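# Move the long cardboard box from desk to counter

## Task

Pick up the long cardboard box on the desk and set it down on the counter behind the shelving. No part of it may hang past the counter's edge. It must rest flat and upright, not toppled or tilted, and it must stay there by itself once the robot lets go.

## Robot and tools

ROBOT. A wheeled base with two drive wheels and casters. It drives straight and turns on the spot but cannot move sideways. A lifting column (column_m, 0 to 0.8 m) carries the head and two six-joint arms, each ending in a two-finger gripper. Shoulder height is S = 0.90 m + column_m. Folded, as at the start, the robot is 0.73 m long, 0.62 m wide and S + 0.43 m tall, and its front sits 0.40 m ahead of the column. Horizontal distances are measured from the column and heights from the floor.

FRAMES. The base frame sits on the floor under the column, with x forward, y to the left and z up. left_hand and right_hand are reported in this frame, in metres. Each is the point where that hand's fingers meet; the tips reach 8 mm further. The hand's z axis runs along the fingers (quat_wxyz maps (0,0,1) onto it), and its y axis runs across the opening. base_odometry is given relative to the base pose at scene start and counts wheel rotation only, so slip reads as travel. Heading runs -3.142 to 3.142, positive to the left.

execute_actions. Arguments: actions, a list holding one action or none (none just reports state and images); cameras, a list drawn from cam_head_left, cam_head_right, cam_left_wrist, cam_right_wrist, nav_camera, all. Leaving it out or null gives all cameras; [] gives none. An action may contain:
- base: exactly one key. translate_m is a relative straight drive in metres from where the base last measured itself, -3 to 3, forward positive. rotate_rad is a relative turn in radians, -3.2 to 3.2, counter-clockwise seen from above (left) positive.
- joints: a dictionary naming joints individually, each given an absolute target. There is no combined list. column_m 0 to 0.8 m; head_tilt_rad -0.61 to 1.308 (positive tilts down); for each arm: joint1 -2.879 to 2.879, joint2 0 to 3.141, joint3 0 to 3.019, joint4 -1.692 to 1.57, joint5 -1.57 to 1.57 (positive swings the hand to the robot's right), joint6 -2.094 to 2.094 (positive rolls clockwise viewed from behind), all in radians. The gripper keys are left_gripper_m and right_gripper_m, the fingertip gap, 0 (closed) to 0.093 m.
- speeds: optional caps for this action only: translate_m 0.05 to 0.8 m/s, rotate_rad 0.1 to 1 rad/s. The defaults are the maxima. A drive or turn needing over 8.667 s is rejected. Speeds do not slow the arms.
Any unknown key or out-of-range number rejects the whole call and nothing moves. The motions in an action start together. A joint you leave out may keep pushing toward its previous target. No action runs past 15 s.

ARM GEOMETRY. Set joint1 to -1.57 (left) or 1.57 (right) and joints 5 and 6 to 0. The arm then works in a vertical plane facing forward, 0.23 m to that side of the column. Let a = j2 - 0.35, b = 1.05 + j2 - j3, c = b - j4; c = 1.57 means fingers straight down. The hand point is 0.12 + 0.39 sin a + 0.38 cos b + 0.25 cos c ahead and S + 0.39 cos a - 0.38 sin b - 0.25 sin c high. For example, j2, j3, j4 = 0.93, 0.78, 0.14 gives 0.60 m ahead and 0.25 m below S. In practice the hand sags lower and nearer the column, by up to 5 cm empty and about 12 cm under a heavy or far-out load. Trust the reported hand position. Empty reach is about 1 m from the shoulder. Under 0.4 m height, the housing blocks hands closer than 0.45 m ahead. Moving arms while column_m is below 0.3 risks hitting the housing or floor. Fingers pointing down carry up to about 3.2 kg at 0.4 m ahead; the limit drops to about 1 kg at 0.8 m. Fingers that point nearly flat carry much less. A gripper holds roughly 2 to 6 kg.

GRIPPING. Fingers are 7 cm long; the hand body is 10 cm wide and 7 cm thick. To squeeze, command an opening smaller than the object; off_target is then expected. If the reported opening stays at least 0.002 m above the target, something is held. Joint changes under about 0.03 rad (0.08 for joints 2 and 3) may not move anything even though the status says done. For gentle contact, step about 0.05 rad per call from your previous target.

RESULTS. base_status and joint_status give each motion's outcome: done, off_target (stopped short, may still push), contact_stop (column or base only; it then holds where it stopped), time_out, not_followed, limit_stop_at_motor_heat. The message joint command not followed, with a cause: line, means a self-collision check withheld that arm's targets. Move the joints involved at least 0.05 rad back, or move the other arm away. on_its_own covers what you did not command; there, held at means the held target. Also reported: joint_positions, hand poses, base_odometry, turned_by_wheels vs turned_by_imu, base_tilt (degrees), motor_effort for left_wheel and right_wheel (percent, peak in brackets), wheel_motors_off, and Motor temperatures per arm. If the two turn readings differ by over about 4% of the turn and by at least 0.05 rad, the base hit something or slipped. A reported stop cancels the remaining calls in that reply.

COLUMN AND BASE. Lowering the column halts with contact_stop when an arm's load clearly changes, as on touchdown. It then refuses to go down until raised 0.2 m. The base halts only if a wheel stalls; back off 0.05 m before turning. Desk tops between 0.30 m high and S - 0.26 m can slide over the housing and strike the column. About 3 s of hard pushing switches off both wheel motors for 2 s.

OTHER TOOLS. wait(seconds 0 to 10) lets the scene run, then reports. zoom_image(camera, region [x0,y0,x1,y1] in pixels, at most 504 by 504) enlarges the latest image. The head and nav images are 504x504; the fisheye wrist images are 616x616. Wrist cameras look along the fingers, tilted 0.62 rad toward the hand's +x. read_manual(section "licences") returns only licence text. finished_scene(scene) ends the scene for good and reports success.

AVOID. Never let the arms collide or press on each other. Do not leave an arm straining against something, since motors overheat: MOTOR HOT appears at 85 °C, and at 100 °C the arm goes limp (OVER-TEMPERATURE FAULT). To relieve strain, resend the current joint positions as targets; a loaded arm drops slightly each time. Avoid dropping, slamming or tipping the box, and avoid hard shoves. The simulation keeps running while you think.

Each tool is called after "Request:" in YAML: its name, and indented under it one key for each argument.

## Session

Request:
execute_actions:
  actions: []

Scene clock: 0.00 s.
Motor temperatures (°C, as the motors report them): left_arm=[27 28 25 27 28 25] | right_arm=[27 25 25 27 25 26]
base_odometry: x=+0.000 y=+0.000 heading=+0.000 (m, m, rad; odometry frame)
turned_by_wheels: +0.000 (rad since the last result)
turned_by_imu: +0.000 (rad since the last result)
base_tilt: forward=+0.2 right=-0.7 (deg)
base_status: not commanded
joint_positions: column_m=+0.555 head_tilt_rad=+0.868 left_joint1_rad=-1.556 left_joint2_rad=+0.921 left_joint3_rad=+0.436 left_joint4_rad=-0.904 left_joint5_rad=-0.015 left_joint6_rad=-0.061 left_gripper_m=+0.094 right_joint1_rad=+1.585 right_joint2_rad=+0.899 right_joint3_rad=+0.397 right_joint4_rad=-0.958 right_joint5_rad=-0.025 right_joint6_rad=-0.060 right_gripper_m=+0.095
joint_status: not commanded
wheel_motors_off: 0
motor_effort: left_wheel=-1 right_wheel=+6 (%)
left_hand: x=+0.1606 y=+0.2305 z=+1.2395 quat_wxyz=(+0.419, +0.031, -0.907, -0.024) (m; base frame)
right_hand: x=+0.1363 y=-0.2182 z=+1.2575 quat_wxyz=(+0.450, +0.027, -0.892, -0.029) (m; base frame)
pictures: cam_head_left, cam_head_right, cam_left_wrist, cam_right_wrist, nav_camera
Images, in order (width x height): cam_head_left 504x504, cam_head_right 504x504, cam_left_wrist 616x616, cam_right_wrist 616x616, nav_camera 504x504.

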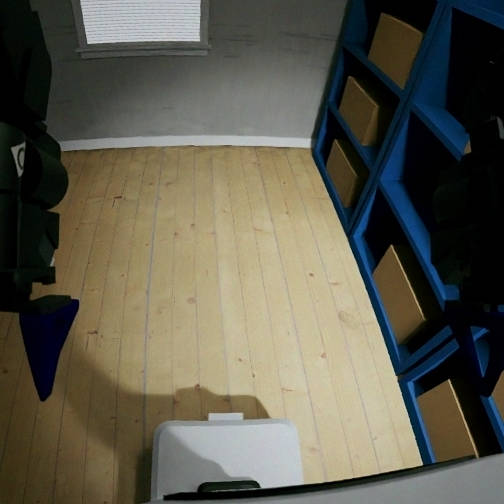

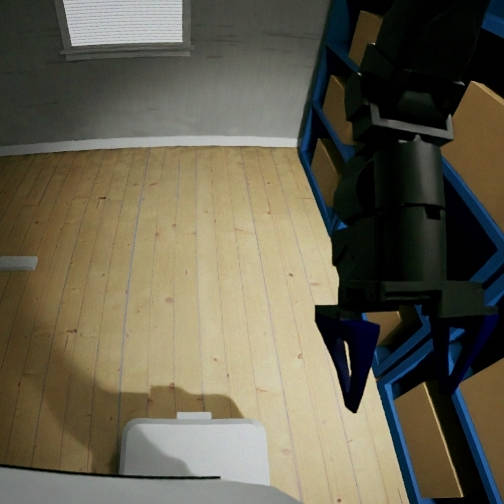

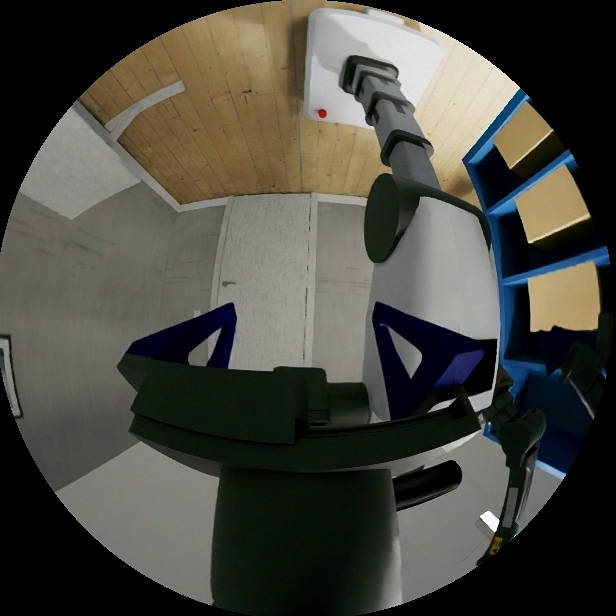

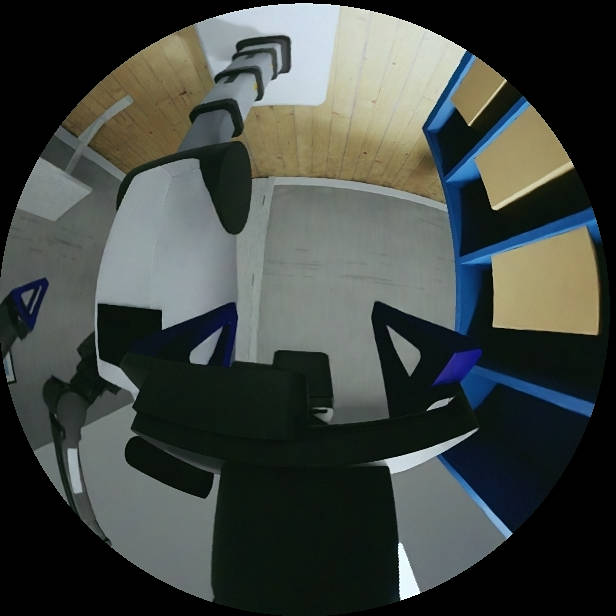

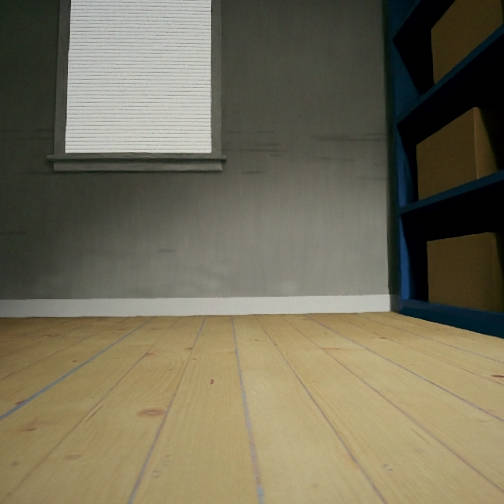

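Request:
execute_actions:
  actions:
    - {"base":{"rotate_rad":1.5},"joints":{"right_joint1_rad":1.57,"right_joint2_rad":1.61,"right_joint3_rad":1.39,"right_joint4_rad":-0.3,"right_joint5_rad":0,"right_joint6_rad":0,"head_tilt_rad":0.75}}

Scene clock: 6.70 s.
Motor temperatures (°C, as the motors report them): left_arm=[27 28 25 27 28 25] | right_arm=[27 25 25 27 25 26]
base_odometry: x=+0.000 y=+0.000 heading=+1.499 (m, m, rad; odometry frame)
turned_by_wheels: +1.499 (rad since the last result)
turned_by_imu: +1.495 (rad since the last result)
base_tilt: forward=+0.2 right=-0.7 (deg)
base_status: done
joint_positions: column_m=+0.555 head_tilt_rad=+0.766 left_joint1_rad=-1.556 left_joint2_rad=+0.921 left_joint3_rad=+0.436 left_joint4_rad=-0.904 left_joint5_rad=-0.015 left_joint6_rad=-0.061 left_gripper_m=+0.094 right_joint1_rad=+1.567 right_joint2_rad=+1.605 right_joint3_rad=+1.395 right_joint4_rad=-0.307 right_joint5_rad=-0.002 right_joint6_rad=-0.012 right_gripper_m=+0.095
joint_status: all done
wheel_motors_off: 0
motor_effort: left_wheel=-3(31) right_wheel=+6(46) (%)
left_hand: x=+0.1606 y=+0.2305 z=+1.2395 quat_wxyz=(+0.419, +0.031, -0.907, -0.024) (m; base frame)
right_hand: x=+0.6097 y=-0.2276 z=+0.9664 quat_wxyz=(-0.004, +0.005, -1.000, +0.001) (m; base frame)
pictures: cam_head_left, cam_head_right, cam_left_wrist, cam_right_wrist, nav_camera
Images, in order (width x height): cam_head_left 504x504, cam_head_right 504x504, cam_left_wrist 616x616, cam_right_wrist 616x616, nav_camera 504x504.

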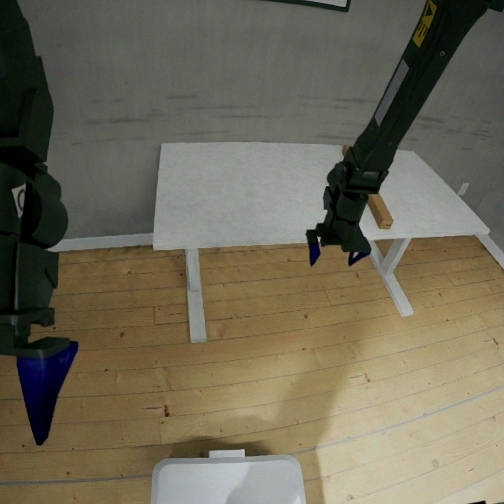

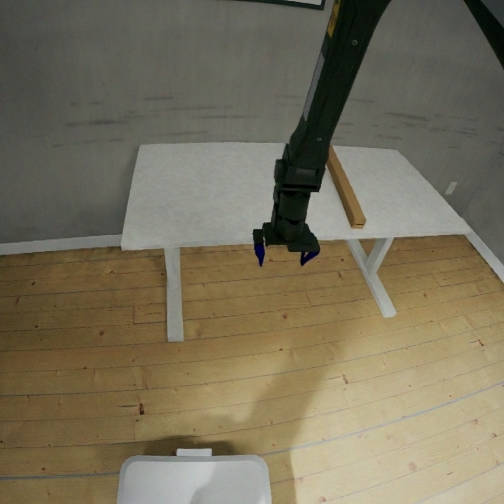

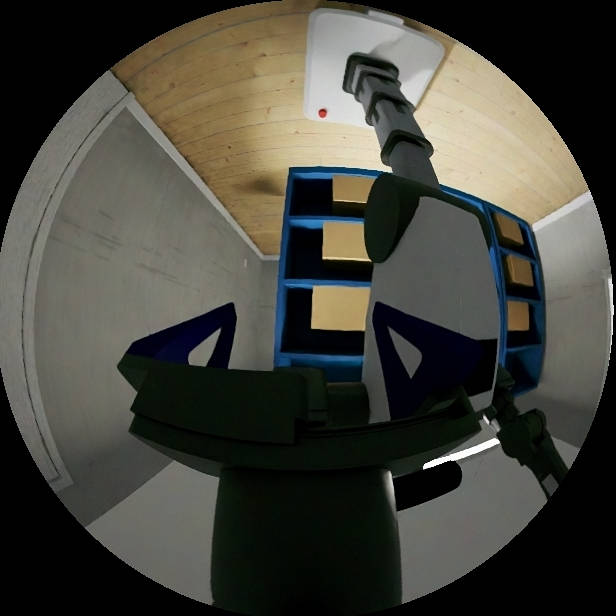

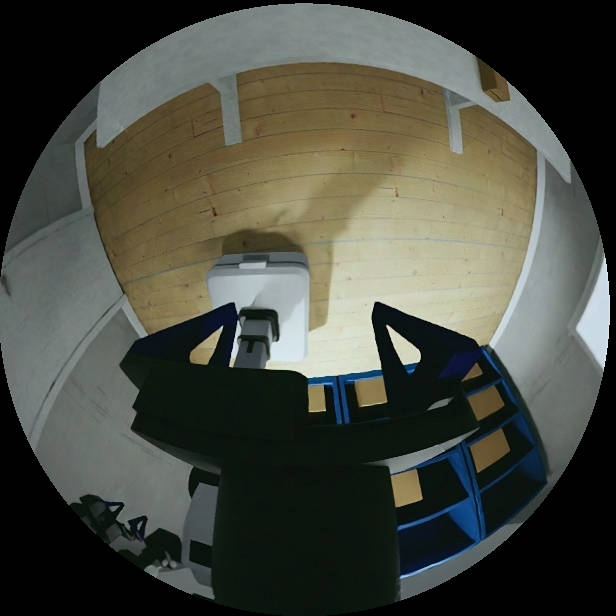

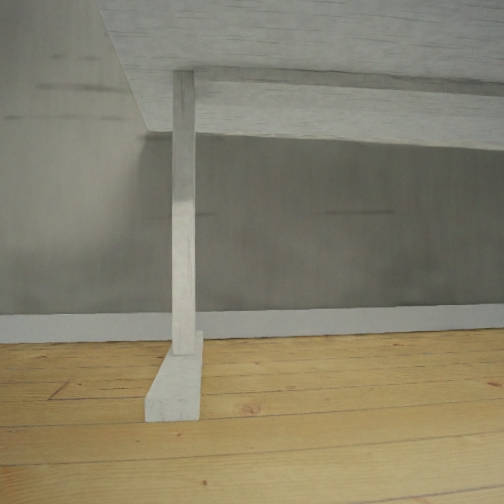

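Request:
execute_actions:
  actions:
    - {"base":{"rotate_rad":-0.75}}
  cameras: []

Request:
execute_actions:
  actions:
    - {"base":{"translate_m":0.52}}
  cameras: []

Request:
execute_actions:
  actions:
    - {"base":{"rotate_rad":0.75}}
  cameras: ["cam_right_wrist"]

Request:
execute_actions:
  actions:
    - {"base":{"translate_m":0.36},"joints":{"column_m":0.47,"head_tilt_rad":1.05}}
  cameras: ["cam_head_left","cam_head_right","cam_right_wrist"]

Scene clock: 22.33 s.
Motor temperatures (°C, as the motors report them): left_arm=[27 28 25 27 28 25] | right_arm=[27 27 25 27 25 26]
base_odometry: x=+0.000 y=+0.000 heading=+0.750 (m, m, rad; odometry frame)
turned_by_wheels: -0.749 (rad since the last result)
turned_by_imu: -0.746 (rad since the last result)
base_tilt: forward=+0.2 right=-0.7 (deg)
base_status: done
joint_positions: column_m=+0.555 head_tilt_rad=+0.766 left_joint1_rad=-1.556 left_joint2_rad=+0.921 left_joint3_rad=+0.436 left_joint4_rad=-0.904 left_joint5_rad=-0.015 left_joint6_rad=-0.061 left_gripper_m=+0.094 right_joint1_rad=+1.567 right_joint2_rad=+1.605 right_joint3_rad=+1.395 right_joint4_rad=-0.307 right_joint5_rad=-0.002 right_joint6_rad=-0.012 right_gripper_m=+0.095
joint_status: not commanded
wheel_motors_off: 0
motor_effort: left_wheel=+2(20) right_wheel=-8(24) (%)
left_hand: x=+0.1606 y=+0.2305 z=+1.2395 quat_wxyz=(+0.419, +0.031, -0.907, -0.024) (m; base frame)
right_hand: x=+0.6097 y=-0.2276 z=+0.9664 quat_wxyz=(-0.004, +0.005, -1.000, +0.001) (m; base frame)
pictures: none
No camera images: the call's "cameras" was empty. Leave "cameras" out to get every camera's image.

Scene clock: 24.97 s.
Motor temperatures (°C, as the motors report them): left_arm=[27 28 25 27 28 25] | right_arm=[27 27 26 27 25 26]
base_odometry: x=+0.380 y=+0.355 heading=+0.751 (m, m, rad; odometry frame)
turned_by_wheels: +0.001 (rad since the last result)
turned_by_imu: +0.002 (rad since the last result)
base_tilt: forward=+0.2 right=-0.7 (deg)
base_status: done
joint_positions: column_m=+0.555 head_tilt_rad=+0.765 left_joint1_rad=-1.556 left_joint2_rad=+0.921 left_joint3_rad=+0.437 left_joint4_rad=-0.904 left_joint5_rad=-0.015 left_joint6_rad=-0.061 left_gripper_m=+0.094 right_joint1_rad=+1.567 right_joint2_rad=+1.606 right_joint3_rad=+1.390 right_joint4_rad=-0.307 right_joint5_rad=-0.002 right_joint6_rad=-0.012 right_gripper_m=+0.095
joint_status: not commanded
wheel_motors_off: 0
motor_effort: left_wheel=+1(41) right_wheel=+0(46) (%)
left_hand: x=+0.1614 y=+0.2305 z=+1.2393 quat_wxyz=(+0.418, +0.031, -0.908, -0.024) (m; base frame)
right_hand: x=+0.6061 y=-0.2276 z=+0.9654 quat_wxyz=(-0.001, +0.005, -1.000, +0.001) (m; base frame)
pictures: none
No camera images: the call's "cameras" was empty. Leave "cameras" out to get every camera's image.

Scene clock: 27.20 s.
Motor temperatures (°C, as the motors report them): left_arm=[27 28 25 27 28 25] | right_arm=[27 27 26 27 25 26]
base_odometry: x=+0.380 y=+0.355 heading=+1.500 (m, m, rad; odometry frame)
turned_by_wheels: +0.749 (rad since the last result)
turned_by_imu: +0.747 (rad since the last result)
base_tilt: forward=+0.2 right=-0.7 (deg)
base_status: done
joint_positions: column_m=+0.555 head_tilt_rad=+0.765 left_joint1_rad=-1.556 left_joint2_rad=+0.921 left_joint3_rad=+0.437 left_joint4_rad=-0.904 left_joint5_rad=-0.015 left_joint6_rad=-0.061 left_gripper_m=+0.094 right_joint1_rad=+1.568 right_joint2_rad=+1.606 right_joint3_rad=+1.390 right_joint4_rad=-0.307 right_joint5_rad=-0.002 right_joint6_rad=-0.012 right_gripper_m=+0.095
joint_status: not commanded
wheel_motors_off: 0
motor_effort: left_wheel=-3(37) right_wheel=+3(33) (%)
left_hand: x=+0.1614 y=+0.2305 z=+1.2393 quat_wxyz=(+0.418, +0.031, -0.908, -0.024) (m; base frame)
right_hand: x=+0.6061 y=-0.2270 z=+0.9654 quat_wxyz=(-0.001, +0.005, -1.000, +0.000) (m; base frame)
pictures: cam_right_wrist
Images, in order (width x height): cam_right_wrist 616x616.

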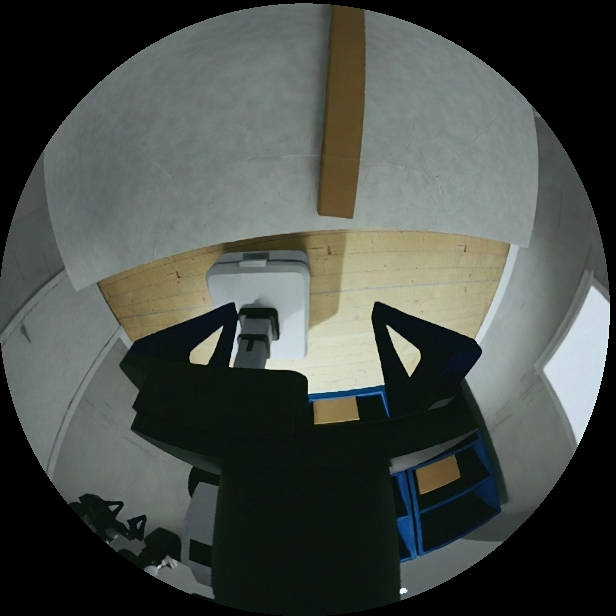

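Scene clock: 29.43 s.
Motor temperatures (°C, as the motors report them): left_arm=[27 28 25 27 28 25] | right_arm=[27 27 26 27 25 26]
base_odometry: x=+0.406 y=+0.714 heading=+1.500 (m, m, rad; odometry frame)
turned_by_wheels: +0.000 (rad since the last result)
turned_by_imu: +0.002 (rad since the last result)
base_tilt: forward=+0.2 right=-0.6 (deg)
base_status: done
joint_positions: column_m=+0.470 head_tilt_rad=+1.050 left_joint1_rad=-1.556 left_joint2_rad=+0.921 left_joint3_rad=+0.437 left_joint4_rad=-0.904 left_joint5_rad=-0.015 left_joint6_rad=-0.061 left_gripper_m=+0.094 right_joint1_rad=+1.568 right_joint2_rad=+1.606 right_joint3_rad=+1.389 right_joint4_rad=-0.307 right_joint5_rad=-0.002 right_joint6_rad=-0.012 right_gripper_m=+0.095
joint_status: all done
wheel_motors_off: 0
motor_effort: left_wheel=+0(32) right_wheel=+2(52) (%)
left_hand: x=+0.1612 y=+0.2305 z=+1.1542 quat_wxyz=(+0.418, +0.031, -0.908, -0.024) (m; base frame)
right_hand: x=+0.6052 y=-0.2270 z=+0.8799 quat_wxyz=(+0.000, +0.005, -1.000, +0.000) (m; base frame)
pictures: cam_head_left, cam_head_right, cam_right_wrist
Images, in order (width x height): cam_head_left 504x504, cam_head_right 504x504, cam_right_wrist 616x616.

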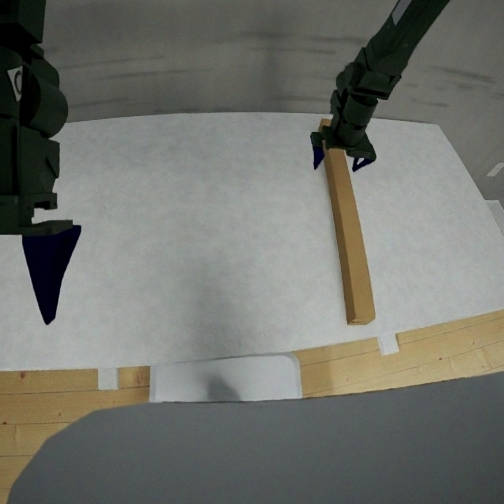

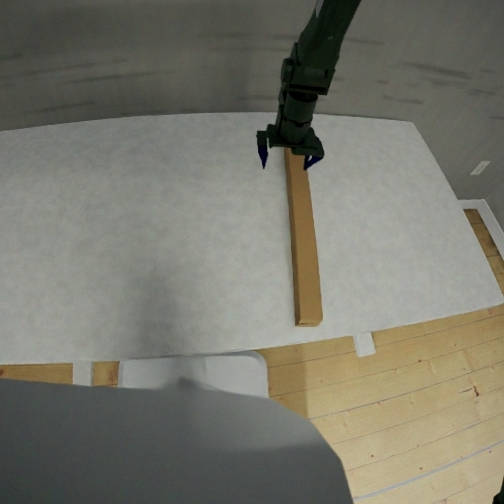

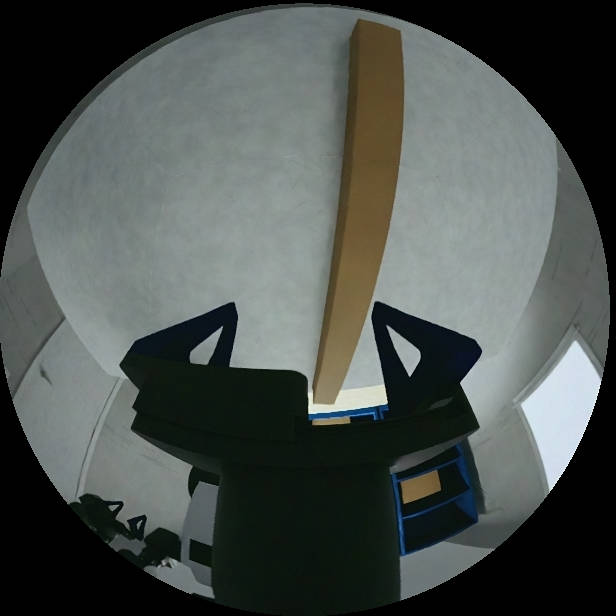

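Request:
execute_actions:
  actions:
    - {"base":{"rotate_rad":-0.105},"joints":{"column_m":0.38,"right_joint6_rad":-0.08}}
  cameras: ["cam_head_right","cam_right_wrist"]

Scene clock: 36.03 s.
Motor temperatures (°C, as the motors report them): left_arm=[27 28 25 27 28 25] | right_arm=[27 27 26 27 25 26]
base_odometry: x=+0.406 y=+0.714 heading=+1.396 (m, m, rad; odometry frame)
turned_by_wheels: -0.104 (rad since the last result)
turned_by_imu: -0.103 (rad since the last result)
base_tilt: forward=+0.2 right=-0.7 (deg)
base_status: done
joint_positions: column_m=+0.380 head_tilt_rad=+1.050 left_joint1_rad=-1.556 left_joint2_rad=+0.921 left_joint3_rad=+0.437 left_joint4_rad=-0.904 left_joint5_rad=-0.015 left_joint6_rad=-0.061 left_gripper_m=+0.094 right_joint1_rad=+1.568 right_joint2_rad=+1.606 right_joint3_rad=+1.389 right_joint4_rad=-0.307 right_joint5_rad=-0.002 right_joint6_rad=-0.070 right_gripper_m=+0.095
joint_status: all done
wheel_motors_off: 0
motor_effort: left_wheel=+3(28) right_wheel=-2(42) (%)
left_hand: x=+0.1612 y=+0.2305 z=+1.0642 quat_wxyz=(+0.418, +0.031, -0.908, -0.024) (m; base frame)
right_hand: x=+0.6052 y=-0.2268 z=+0.7899 quat_wxyz=(+0.000, +0.034, -0.999, +0.000) (m; base frame)
pictures: cam_head_right, cam_right_wrist
Images, in order (width x height): cam_head_right 504x504, cam_right_wrist 616x616.

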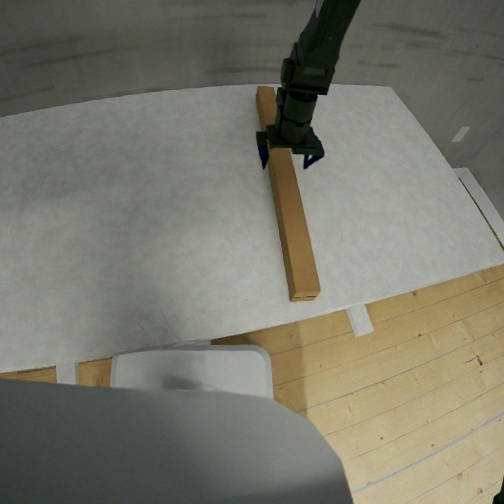

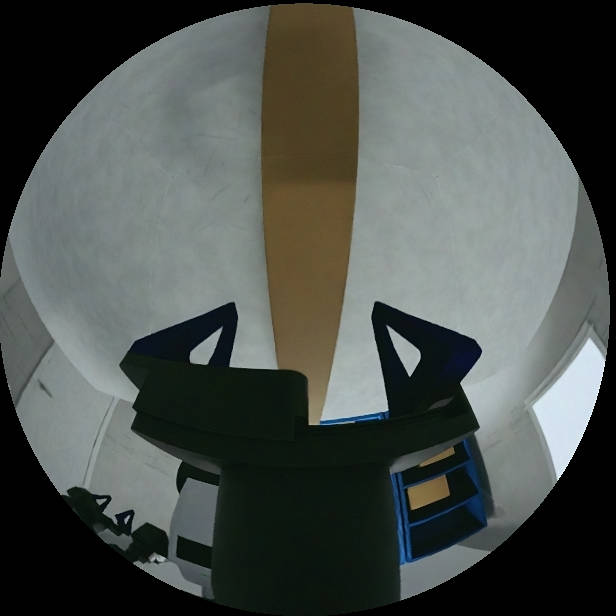

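Request:
execute_actions:
  actions:
    - {"base":{"translate_m":0.02},"joints":{"column_m":0.325}}
  cameras: ["cam_right_wrist"]

Request:
execute_actions:
  actions:
    - {"joints":{"right_gripper_m":0.02}}
  cameras: []

Request:
execute_actions:
  actions:
    - {"joints":{"column_m":0.4}}
  cameras: ["cam_head_right","cam_right_wrist"]

Scene clock: 41.33 s.
Motor temperatures (°C, as the motors report them): left_arm=[27 28 25 27 28 25] | right_arm=[27 27 26 27 25 26]
base_odometry: x=+0.409 y=+0.734 heading=+1.396 (m, m, rad; odometry frame)
turned_by_wheels: +0.000 (rad since the last result)
turned_by_imu: +0.001 (rad since the last result)
base_tilt: forward=+0.2 right=-0.6 (deg)
base_status: done
joint_positions: column_m=+0.325 head_tilt_rad=+1.050 left_joint1_rad=-1.556 left_joint2_rad=+0.921 left_joint3_rad=+0.436 left_joint4_rad=-0.904 left_joint5_rad=-0.015 left_joint6_rad=-0.061 left_gripper_m=+0.094 right_joint1_rad=+1.568 right_joint2_rad=+1.601 right_joint3_rad=+1.389 right_joint4_rad=-0.307 right_joint5_rad=-0.003 right_joint6_rad=-0.075 right_gripper_m=+0.095
joint_status: all done
wheel_motors_off: 0
motor_effort: left_wheel=+1(32) right_wheel=+3(46) (%)
left_hand: x=+0.1608 y=+0.2305 z=+1.0093 quat_wxyz=(+0.419, +0.031, -0.907, -0.024) (m; base frame)
right_hand: x=+0.6081 y=-0.2266 z=+0.7375 quat_wxyz=(-0.003, +0.037, -0.999, +0.000) (m; base frame)
pictures: cam_right_wrist
Images, in order (width x height): cam_right_wrist 616x616.

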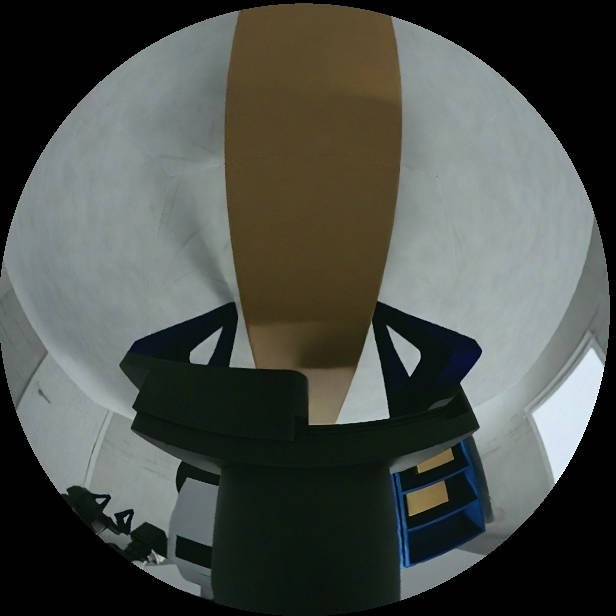

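Scene clock: 42.00 s.
Motor temperatures (°C, as the motors report them): left_arm=[27 28 25 27 28 25] | right_arm=[27 27 26 27 25 26]
base_odometry: x=+0.409 y=+0.734 heading=+1.396 (m, m, rad; odometry frame)
turned_by_wheels: +0.000 (rad since the last result)
turned_by_imu: +0.000 (rad since the last result)
base_tilt: forward=+0.2 right=-0.7 (deg)
base_status: not commanded
joint_positions: column_m=+0.325 head_tilt_rad=+1.050 left_joint1_rad=-1.556 left_joint2_rad=+0.921 left_joint3_rad=+0.436 left_joint4_rad=-0.904 left_joint5_rad=-0.015 left_joint6_rad=-0.061 left_gripper_m=+0.094 right_joint1_rad=+1.569 right_joint2_rad=+1.601 right_joint3_rad=+1.389 right_joint4_rad=-0.307 right_joint5_rad=-0.003 right_joint6_rad=-0.075 right_gripper_m=+0.050
joint_status: right_gripper_m off_target (ended at +0.050, target +0.020)
wheel_motors_off: 0
motor_effort: left_wheel=+3(1) right_wheel=+1(1) (%)
left_hand: x=+0.1608 y=+0.2305 z=+1.0093 quat_wxyz=(+0.419, +0.031, -0.907, -0.024) (m; base frame)
right_hand: x=+0.6081 y=-0.2263 z=+0.7375 quat_wxyz=(-0.003, +0.037, -0.999, +0.000) (m; base frame)
pictures: none
No camera images: the call's "cameras" was empty. Leave "cameras" out to get every camera's image.

Scene clock: 43.57 s.
Motor temperatures (°C, as the motors report them): left_arm=[27 28 25 27 28 25] | right_arm=[27 27 26 27 25 26]
base_odometry: x=+0.409 y=+0.734 heading=+1.396 (m, m, rad; odometry frame)
turned_by_wheels: +0.000 (rad since the last result)
turned_by_imu: +0.000 (rad since the last result)
base_tilt: forward=+0.2 right=-0.7 (deg)
base_status: not commanded
joint_positions: column_m=+0.400 head_tilt_rad=+1.050 left_joint1_rad=-1.556 left_joint2_rad=+0.921 left_joint3_rad=+0.436 left_joint4_rad=-0.904 left_joint5_rad=-0.015 left_joint6_rad=-0.061 left_gripper_m=+0.094 right_joint1_rad=+1.569 right_joint2_rad=+1.604 right_joint3_rad=+1.389 right_joint4_rad=-0.307 right_joint5_rad=-0.003 right_joint6_rad=-0.075 right_gripper_m=+0.050
joint_status: all done
wheel_motors_off: 0
motor_effort: left_wheel=+3(3) right_wheel=+3(4) (%)
left_hand: x=+0.1608 y=+0.2305 z=+1.0841 quat_wxyz=(+0.419, +0.031, -0.907, -0.024) (m; base frame)
right_hand: x=+0.6064 y=-0.2263 z=+0.8107 quat_wxyz=(-0.001, +0.037, -0.999, -0.001) (m; base frame)
pictures: cam_head_right, cam_right_wrist
Images, in order (width x height): cam_head_right 504x504, cam_right_wrist 616x616.

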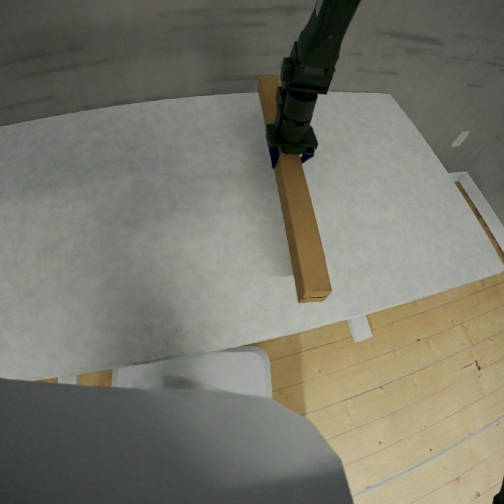

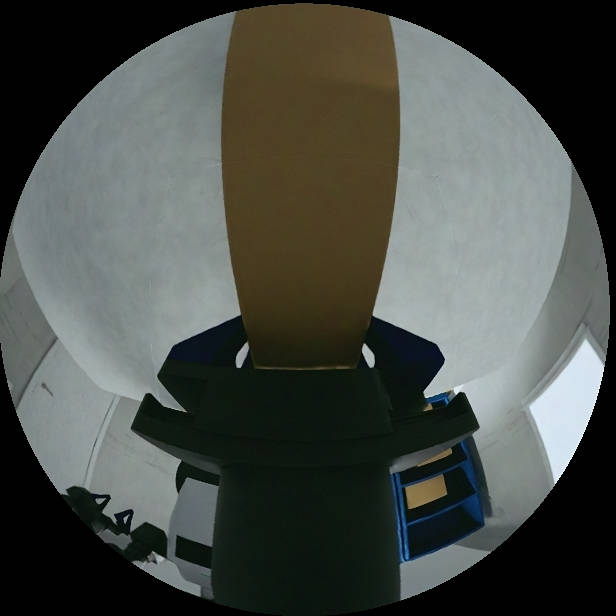

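Request:
execute_actions:
  actions:
    - {"base":{"translate_m":-0.33},"joints":{"column_m":0.5,"head_tilt_rad":0.7}}
  cameras: []

Request:
execute_actions:
  actions:
    - {"base":{"rotate_rad":-1.326},"joints":{"column_m":0.62}}
  cameras: ["nav_camera"]

Request:
execute_actions:
  actions:
    - {"base":{"translate_m":-1.1},"joints":{"column_m":0.75}}
  cameras: ["cam_right_wrist","cam_left_wrist"]

Scene clock: 56.23 s.
Motor temperatures (°C, as the motors report them): left_arm=[27 28 25 27 28 25] | right_arm=[27 28 26 27 25 26]
base_odometry: x=+0.352 y=+0.408 heading=+1.396 (m, m, rad; odometry frame)
turned_by_wheels: +0.000 (rad since the last result)
turned_by_imu: +0.000 (rad since the last result)
base_tilt: forward=+0.2 right=-0.6 (deg)
base_status: done
joint_positions: column_m=+0.500 head_tilt_rad=+0.716 left_joint1_rad=-1.556 left_joint2_rad=+0.921 left_joint3_rad=+0.434 left_joint4_rad=-0.904 left_joint5_rad=-0.015 left_joint6_rad=-0.061 left_gripper_m=+0.094 right_joint1_rad=+1.569 right_joint2_rad=+1.606 right_joint3_rad=+1.386 right_joint4_rad=-0.307 right_joint5_rad=-0.003 right_joint6_rad=-0.075 right_gripper_m=+0.050
joint_status: all done
wheel_motors_off: 0
motor_effort: left_wheel=+1(29) right_wheel=+2(62) (%)
left_hand: x=+0.1596 y=+0.2305 z=+1.1845 quat_wxyz=(+0.420, +0.031, -0.907, -0.024) (m; base frame)
right_hand: x=+0.6040 y=-0.2263 z=+0.9096 quat_wxyz=(+0.001, +0.037, -0.999, -0.001) (m; base frame)
pictures: none
No camera images: the call's "cameras" was empty. Leave "cameras" out to get every camera's image.

Scene clock: 59.07 s.
Motor temperatures (°C, as the motors report them): left_arm=[27 28 25 27 28 25] | right_arm=[27 28 26 27 25 26]
base_odometry: x=+0.352 y=+0.408 heading=+0.071 (m, m, rad; odometry frame)
turned_by_wheels: -1.325 (rad since the last result)
turned_by_imu: -1.319 (rad since the last result)
base_tilt: forward=+0.2 right=-0.7 (deg)
base_status: done
joint_positions: column_m=+0.620 head_tilt_rad=+0.716 left_joint1_rad=-1.556 left_joint2_rad=+0.921 left_joint3_rad=+0.434 left_joint4_rad=-0.904 left_joint5_rad=-0.015 left_joint6_rad=-0.061 left_gripper_m=+0.094 right_joint1_rad=+1.569 right_joint2_rad=+1.606 right_joint3_rad=+1.386 right_joint4_rad=-0.307 right_joint5_rad=-0.002 right_joint6_rad=-0.075 right_gripper_m=+0.049
joint_status: all done
wheel_motors_off: 0
motor_effort: left_wheel=+3(32) right_wheel=-3(44) (%)
left_hand: x=+0.1596 y=+0.2305 z=+1.3045 quat_wxyz=(+0.420, +0.031, -0.907, -0.024) (m; base frame)
right_hand: x=+0.6040 y=-0.2264 z=+1.0296 quat_wxyz=(+0.001, +0.037, -0.999, +0.000) (m; base frame)
pictures: nav_camera
Images, in order (width x height): nav_camera 504x504.

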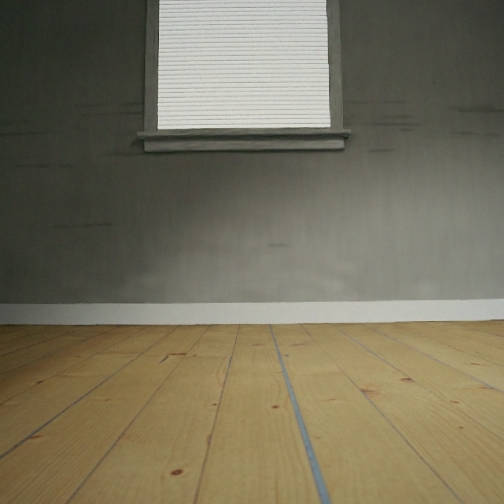

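Scene clock: 62.60 s.
Motor temperatures (°C, as the motors report them): left_arm=[27 28 25 27 28 25] | right_arm=[27 28 26 27 25 26]
base_odometry: x=-0.745 y=+0.331 heading=+0.071 (m, m, rad; odometry frame)
turned_by_wheels: +0.000 (rad since the last result)
turned_by_imu: -0.001 (rad since the last result)
base_tilt: forward=+0.2 right=-0.7 (deg)
base_status: done
joint_positions: column_m=+0.750 head_tilt_rad=+0.716 left_joint1_rad=-1.556 left_joint2_rad=+0.921 left_joint3_rad=+0.433 left_joint4_rad=-0.904 left_joint5_rad=-0.015 left_joint6_rad=-0.061 left_gripper_m=+0.094 right_joint1_rad=+1.569 right_joint2_rad=+1.607 right_joint3_rad=+1.385 right_joint4_rad=-0.307 right_joint5_rad=-0.002 right_joint6_rad=-0.075 right_gripper_m=+0.049
joint_status: all done
wheel_motors_off: 0
motor_effort: left_wheel=+0(29) right_wheel=+1(56) (%)
left_hand: x=+0.1594 y=+0.2305 z=+1.4346 quat_wxyz=(+0.420, +0.031, -0.907, -0.024) (m; base frame)
right_hand: x=+0.6021 y=-0.2264 z=+1.1587 quat_wxyz=(+0.003, +0.037, -0.999, +0.000) (m; base frame)
pictures: cam_left_wrist, cam_right_wrist
Images, in order (width x height): cam_left_wrist 616x616, cam_right_wrist 616x616.

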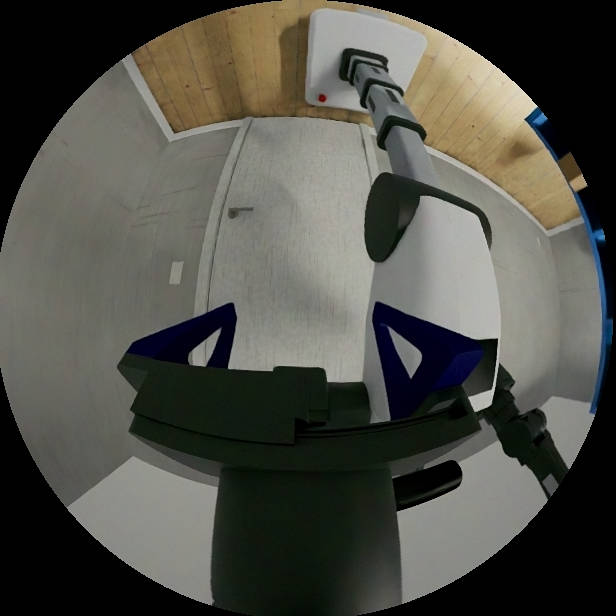

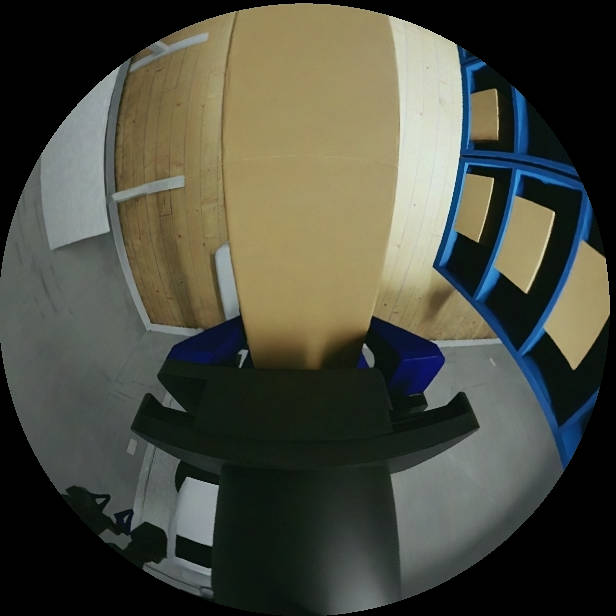

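Request:
execute_actions:
  actions:
    - {"base":{"rotate_rad":-1.575},"joints":{"head_tilt_rad":0.85}}
  cameras: ["cam_head_left","cam_head_right","nav_camera"]

Scene clock: 68.67 s.
Motor temperatures (°C, as the motors report them): left_arm=[27 28 25 27 28 25] | right_arm=[27 28 26 27 25 26]
base_odometry: x=-0.745 y=+0.331 heading=-1.503 (m, m, rad; odometry frame)
turned_by_wheels: -1.574 (rad since the last result)
turned_by_imu: -1.566 (rad since the last result)
base_tilt: forward=+0.2 right=-0.7 (deg)
base_status: done
joint_positions: column_m=+0.750 head_tilt_rad=+0.851 left_joint1_rad=-1.556 left_joint2_rad=+0.921 left_joint3_rad=+0.433 left_joint4_rad=-0.904 left_joint5_rad=-0.015 left_joint6_rad=-0.061 left_gripper_m=+0.094 right_joint1_rad=+1.570 right_joint2_rad=+1.607 right_joint3_rad=+1.385 right_joint4_rad=-0.307 right_joint5_rad=-0.002 right_joint6_rad=-0.075 right_gripper_m=+0.049
joint_status: all done
wheel_motors_off: 0
motor_effort: left_wheel=+3(32) right_wheel=-6(43) (%)
left_hand: x=+0.1594 y=+0.2305 z=+1.4346 quat_wxyz=(+0.420, +0.031, -0.907, -0.024) (m; base frame)
right_hand: x=+0.6021 y=-0.2259 z=+1.1587 quat_wxyz=(+0.003, +0.037, -0.999, -0.001) (m; base frame)
pictures: cam_head_left, cam_head_right, nav_camera
Images, in order (width x height): cam_head_left 504x504, cam_head_right 504x504, nav_camera 504x504.

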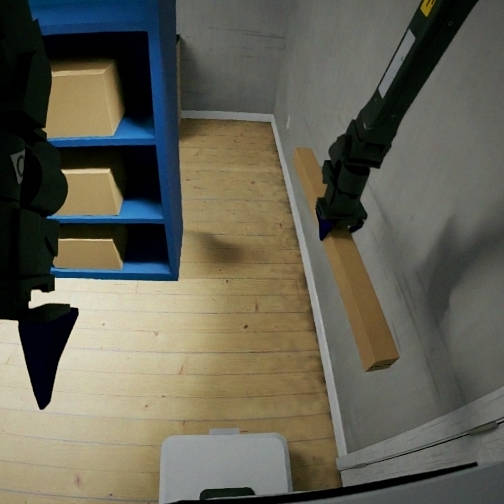

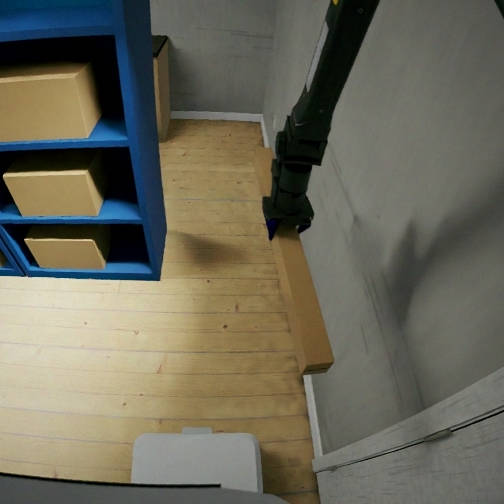

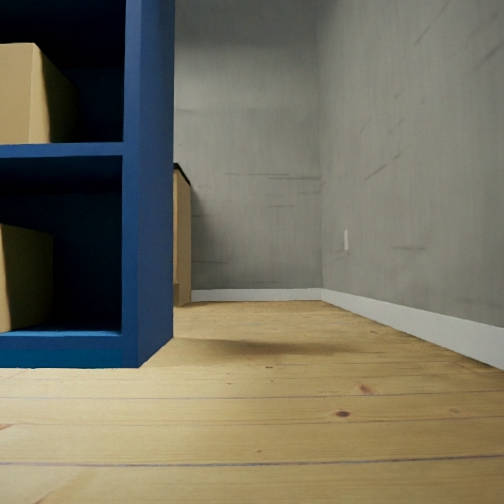

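Request:
execute_actions:
  actions:
    - {"base":{"rotate_rad":-0.15},"joints":{"right_joint6_rad":-0.19}}
  cameras: []

Request:
execute_actions:
  actions:
    - {"base":{"translate_m":0.85}}
  cameras: []

Request:
execute_actions:
  actions:
    - {"base":{"rotate_rad":0.123},"joints":{"head_tilt_rad":0.95}}
  cameras: ["cam_head_left","cam_head_right","nav_camera"]

Scene clock: 76.17 s.
Motor temperatures (°C, as the motors report them): left_arm=[27 28 25 27 28 25] | right_arm=[27 28 26 27 25 26]
base_odometry: x=-0.745 y=+0.331 heading=-1.653 (m, m, rad; odometry frame)
turned_by_wheels: -0.149 (rad since the last result)
turned_by_imu: -0.148 (rad since the last result)
base_tilt: forward=+0.2 right=-0.7 (deg)
base_status: done
joint_positions: column_m=+0.750 head_tilt_rad=+0.851 left_joint1_rad=-1.556 left_joint2_rad=+0.921 left_joint3_rad=+0.433 left_joint4_rad=-0.904 left_joint5_rad=-0.015 left_joint6_rad=-0.061 left_gripper_m=+0.094 right_joint1_rad=+1.570 right_joint2_rad=+1.607 right_joint3_rad=+1.385 right_joint4_rad=-0.307 right_joint5_rad=-0.002 right_joint6_rad=-0.178 right_gripper_m=+0.049
joint_status: all done
wheel_motors_off: 0
motor_effort: left_wheel=+2(25) right_wheel=-2(34) (%)
left_hand: x=+0.1594 y=+0.2305 z=+1.4346 quat_wxyz=(+0.420, +0.031, -0.907, -0.024) (m; base frame)
right_hand: x=+0.6021 y=-0.2259 z=+1.1587 quat_wxyz=(+0.003, +0.088, -0.996, -0.001) (m; base frame)
pictures: none
No camera images: the call's "cameras" was empty. Leave "cameras" out to get every camera's image.

Scene clock: 79.33 s.
Motor temperatures (°C, as the motors report them): left_arm=[27 28 25 27 28 25] | right_arm=[27 28 26 27 25 26]
base_odometry: x=-0.815 y=-0.517 heading=-1.652 (m, m, rad; odometry frame)
turned_by_wheels: +0.000 (rad since the last result)
turned_by_imu: +0.002 (rad since the last result)
base_tilt: forward=+0.2 right=-0.6 (deg)
base_status: done
joint_positions: column_m=+0.750 head_tilt_rad=+0.852 left_joint1_rad=-1.556 left_joint2_rad=+0.921 left_joint3_rad=+0.438 left_joint4_rad=-0.904 left_joint5_rad=-0.015 left_joint6_rad=-0.061 left_gripper_m=+0.094 right_joint1_rad=+1.570 right_joint2_rad=+1.608 right_joint3_rad=+1.387 right_joint4_rad=-0.307 right_joint5_rad=-0.002 right_joint6_rad=-0.178 right_gripper_m=+0.049
joint_status: not commanded
wheel_motors_off: 0
motor_effort: left_wheel=+0(39) right_wheel=+0(39) (%)
left_hand: x=+0.1616 y=+0.2305 z=+1.4339 quat_wxyz=(+0.418, +0.031, -0.908, -0.024) (m; base frame)
right_hand: x=+0.6033 y=-0.2259 z=+1.1588 quat_wxyz=(+0.002, +0.088, -0.996, -0.001) (m; base frame)
pictures: none
No camera images: the call's "cameras" was empty. Leave "cameras" out to get every camera's image.

Scene clock: 80.37 s.
Motor temperatures (°C, as the motors report them): left_arm=[27 28 25 27 28 25] | right_arm=[27 28 26 27 25 26]
base_odometry: x=-0.815 y=-0.517 heading=-1.530 (m, m, rad; odometry frame)
turned_by_wheels: +0.122 (rad since the last result)
turned_by_imu: +0.122 (rad since the last result)
base_tilt: forward=+0.2 right=-0.7 (deg)
base_status: done
joint_positions: column_m=+0.750 head_tilt_rad=+0.950 left_joint1_rad=-1.556 left_joint2_rad=+0.921 left_joint3_rad=+0.438 left_joint4_rad=-0.904 left_joint5_rad=-0.015 left_joint6_rad=-0.061 left_gripper_m=+0.094 right_joint1_rad=+1.570 right_joint2_rad=+1.608 right_joint3_rad=+1.387 right_joint4_rad=-0.307 right_joint5_rad=-0.002 right_joint6_rad=-0.178 right_gripper_m=+0.049
joint_status: all done
wheel_motors_off: 0
motor_effort: left_wheel=-1(32) right_wheel=+0(33) (%)
left_hand: x=+0.1616 y=+0.2305 z=+1.4339 quat_wxyz=(+0.418, +0.031, -0.908, -0.024) (m; base frame)
right_hand: x=+0.6033 y=-0.2257 z=+1.1588 quat_wxyz=(+0.002, +0.088, -0.996, -0.001) (m; base frame)
pictures: cam_head_left, cam_head_right, nav_camera
Images, in order (width x height): cam_head_left 504x504, cam_head_right 504x504, nav_camera 504x504.

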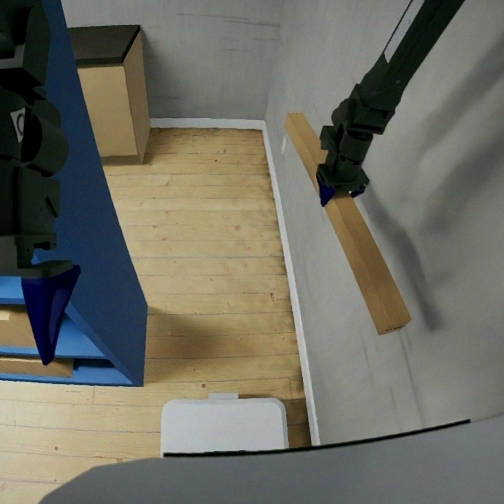

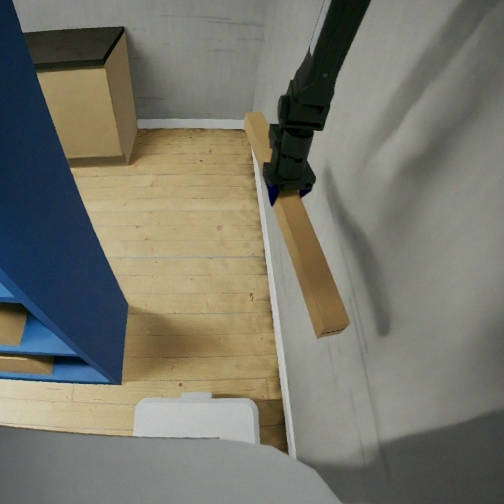

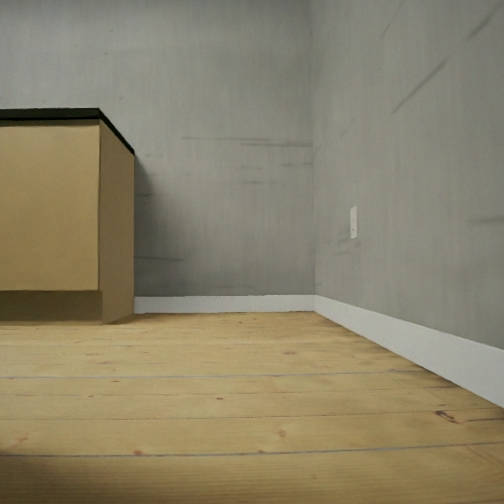

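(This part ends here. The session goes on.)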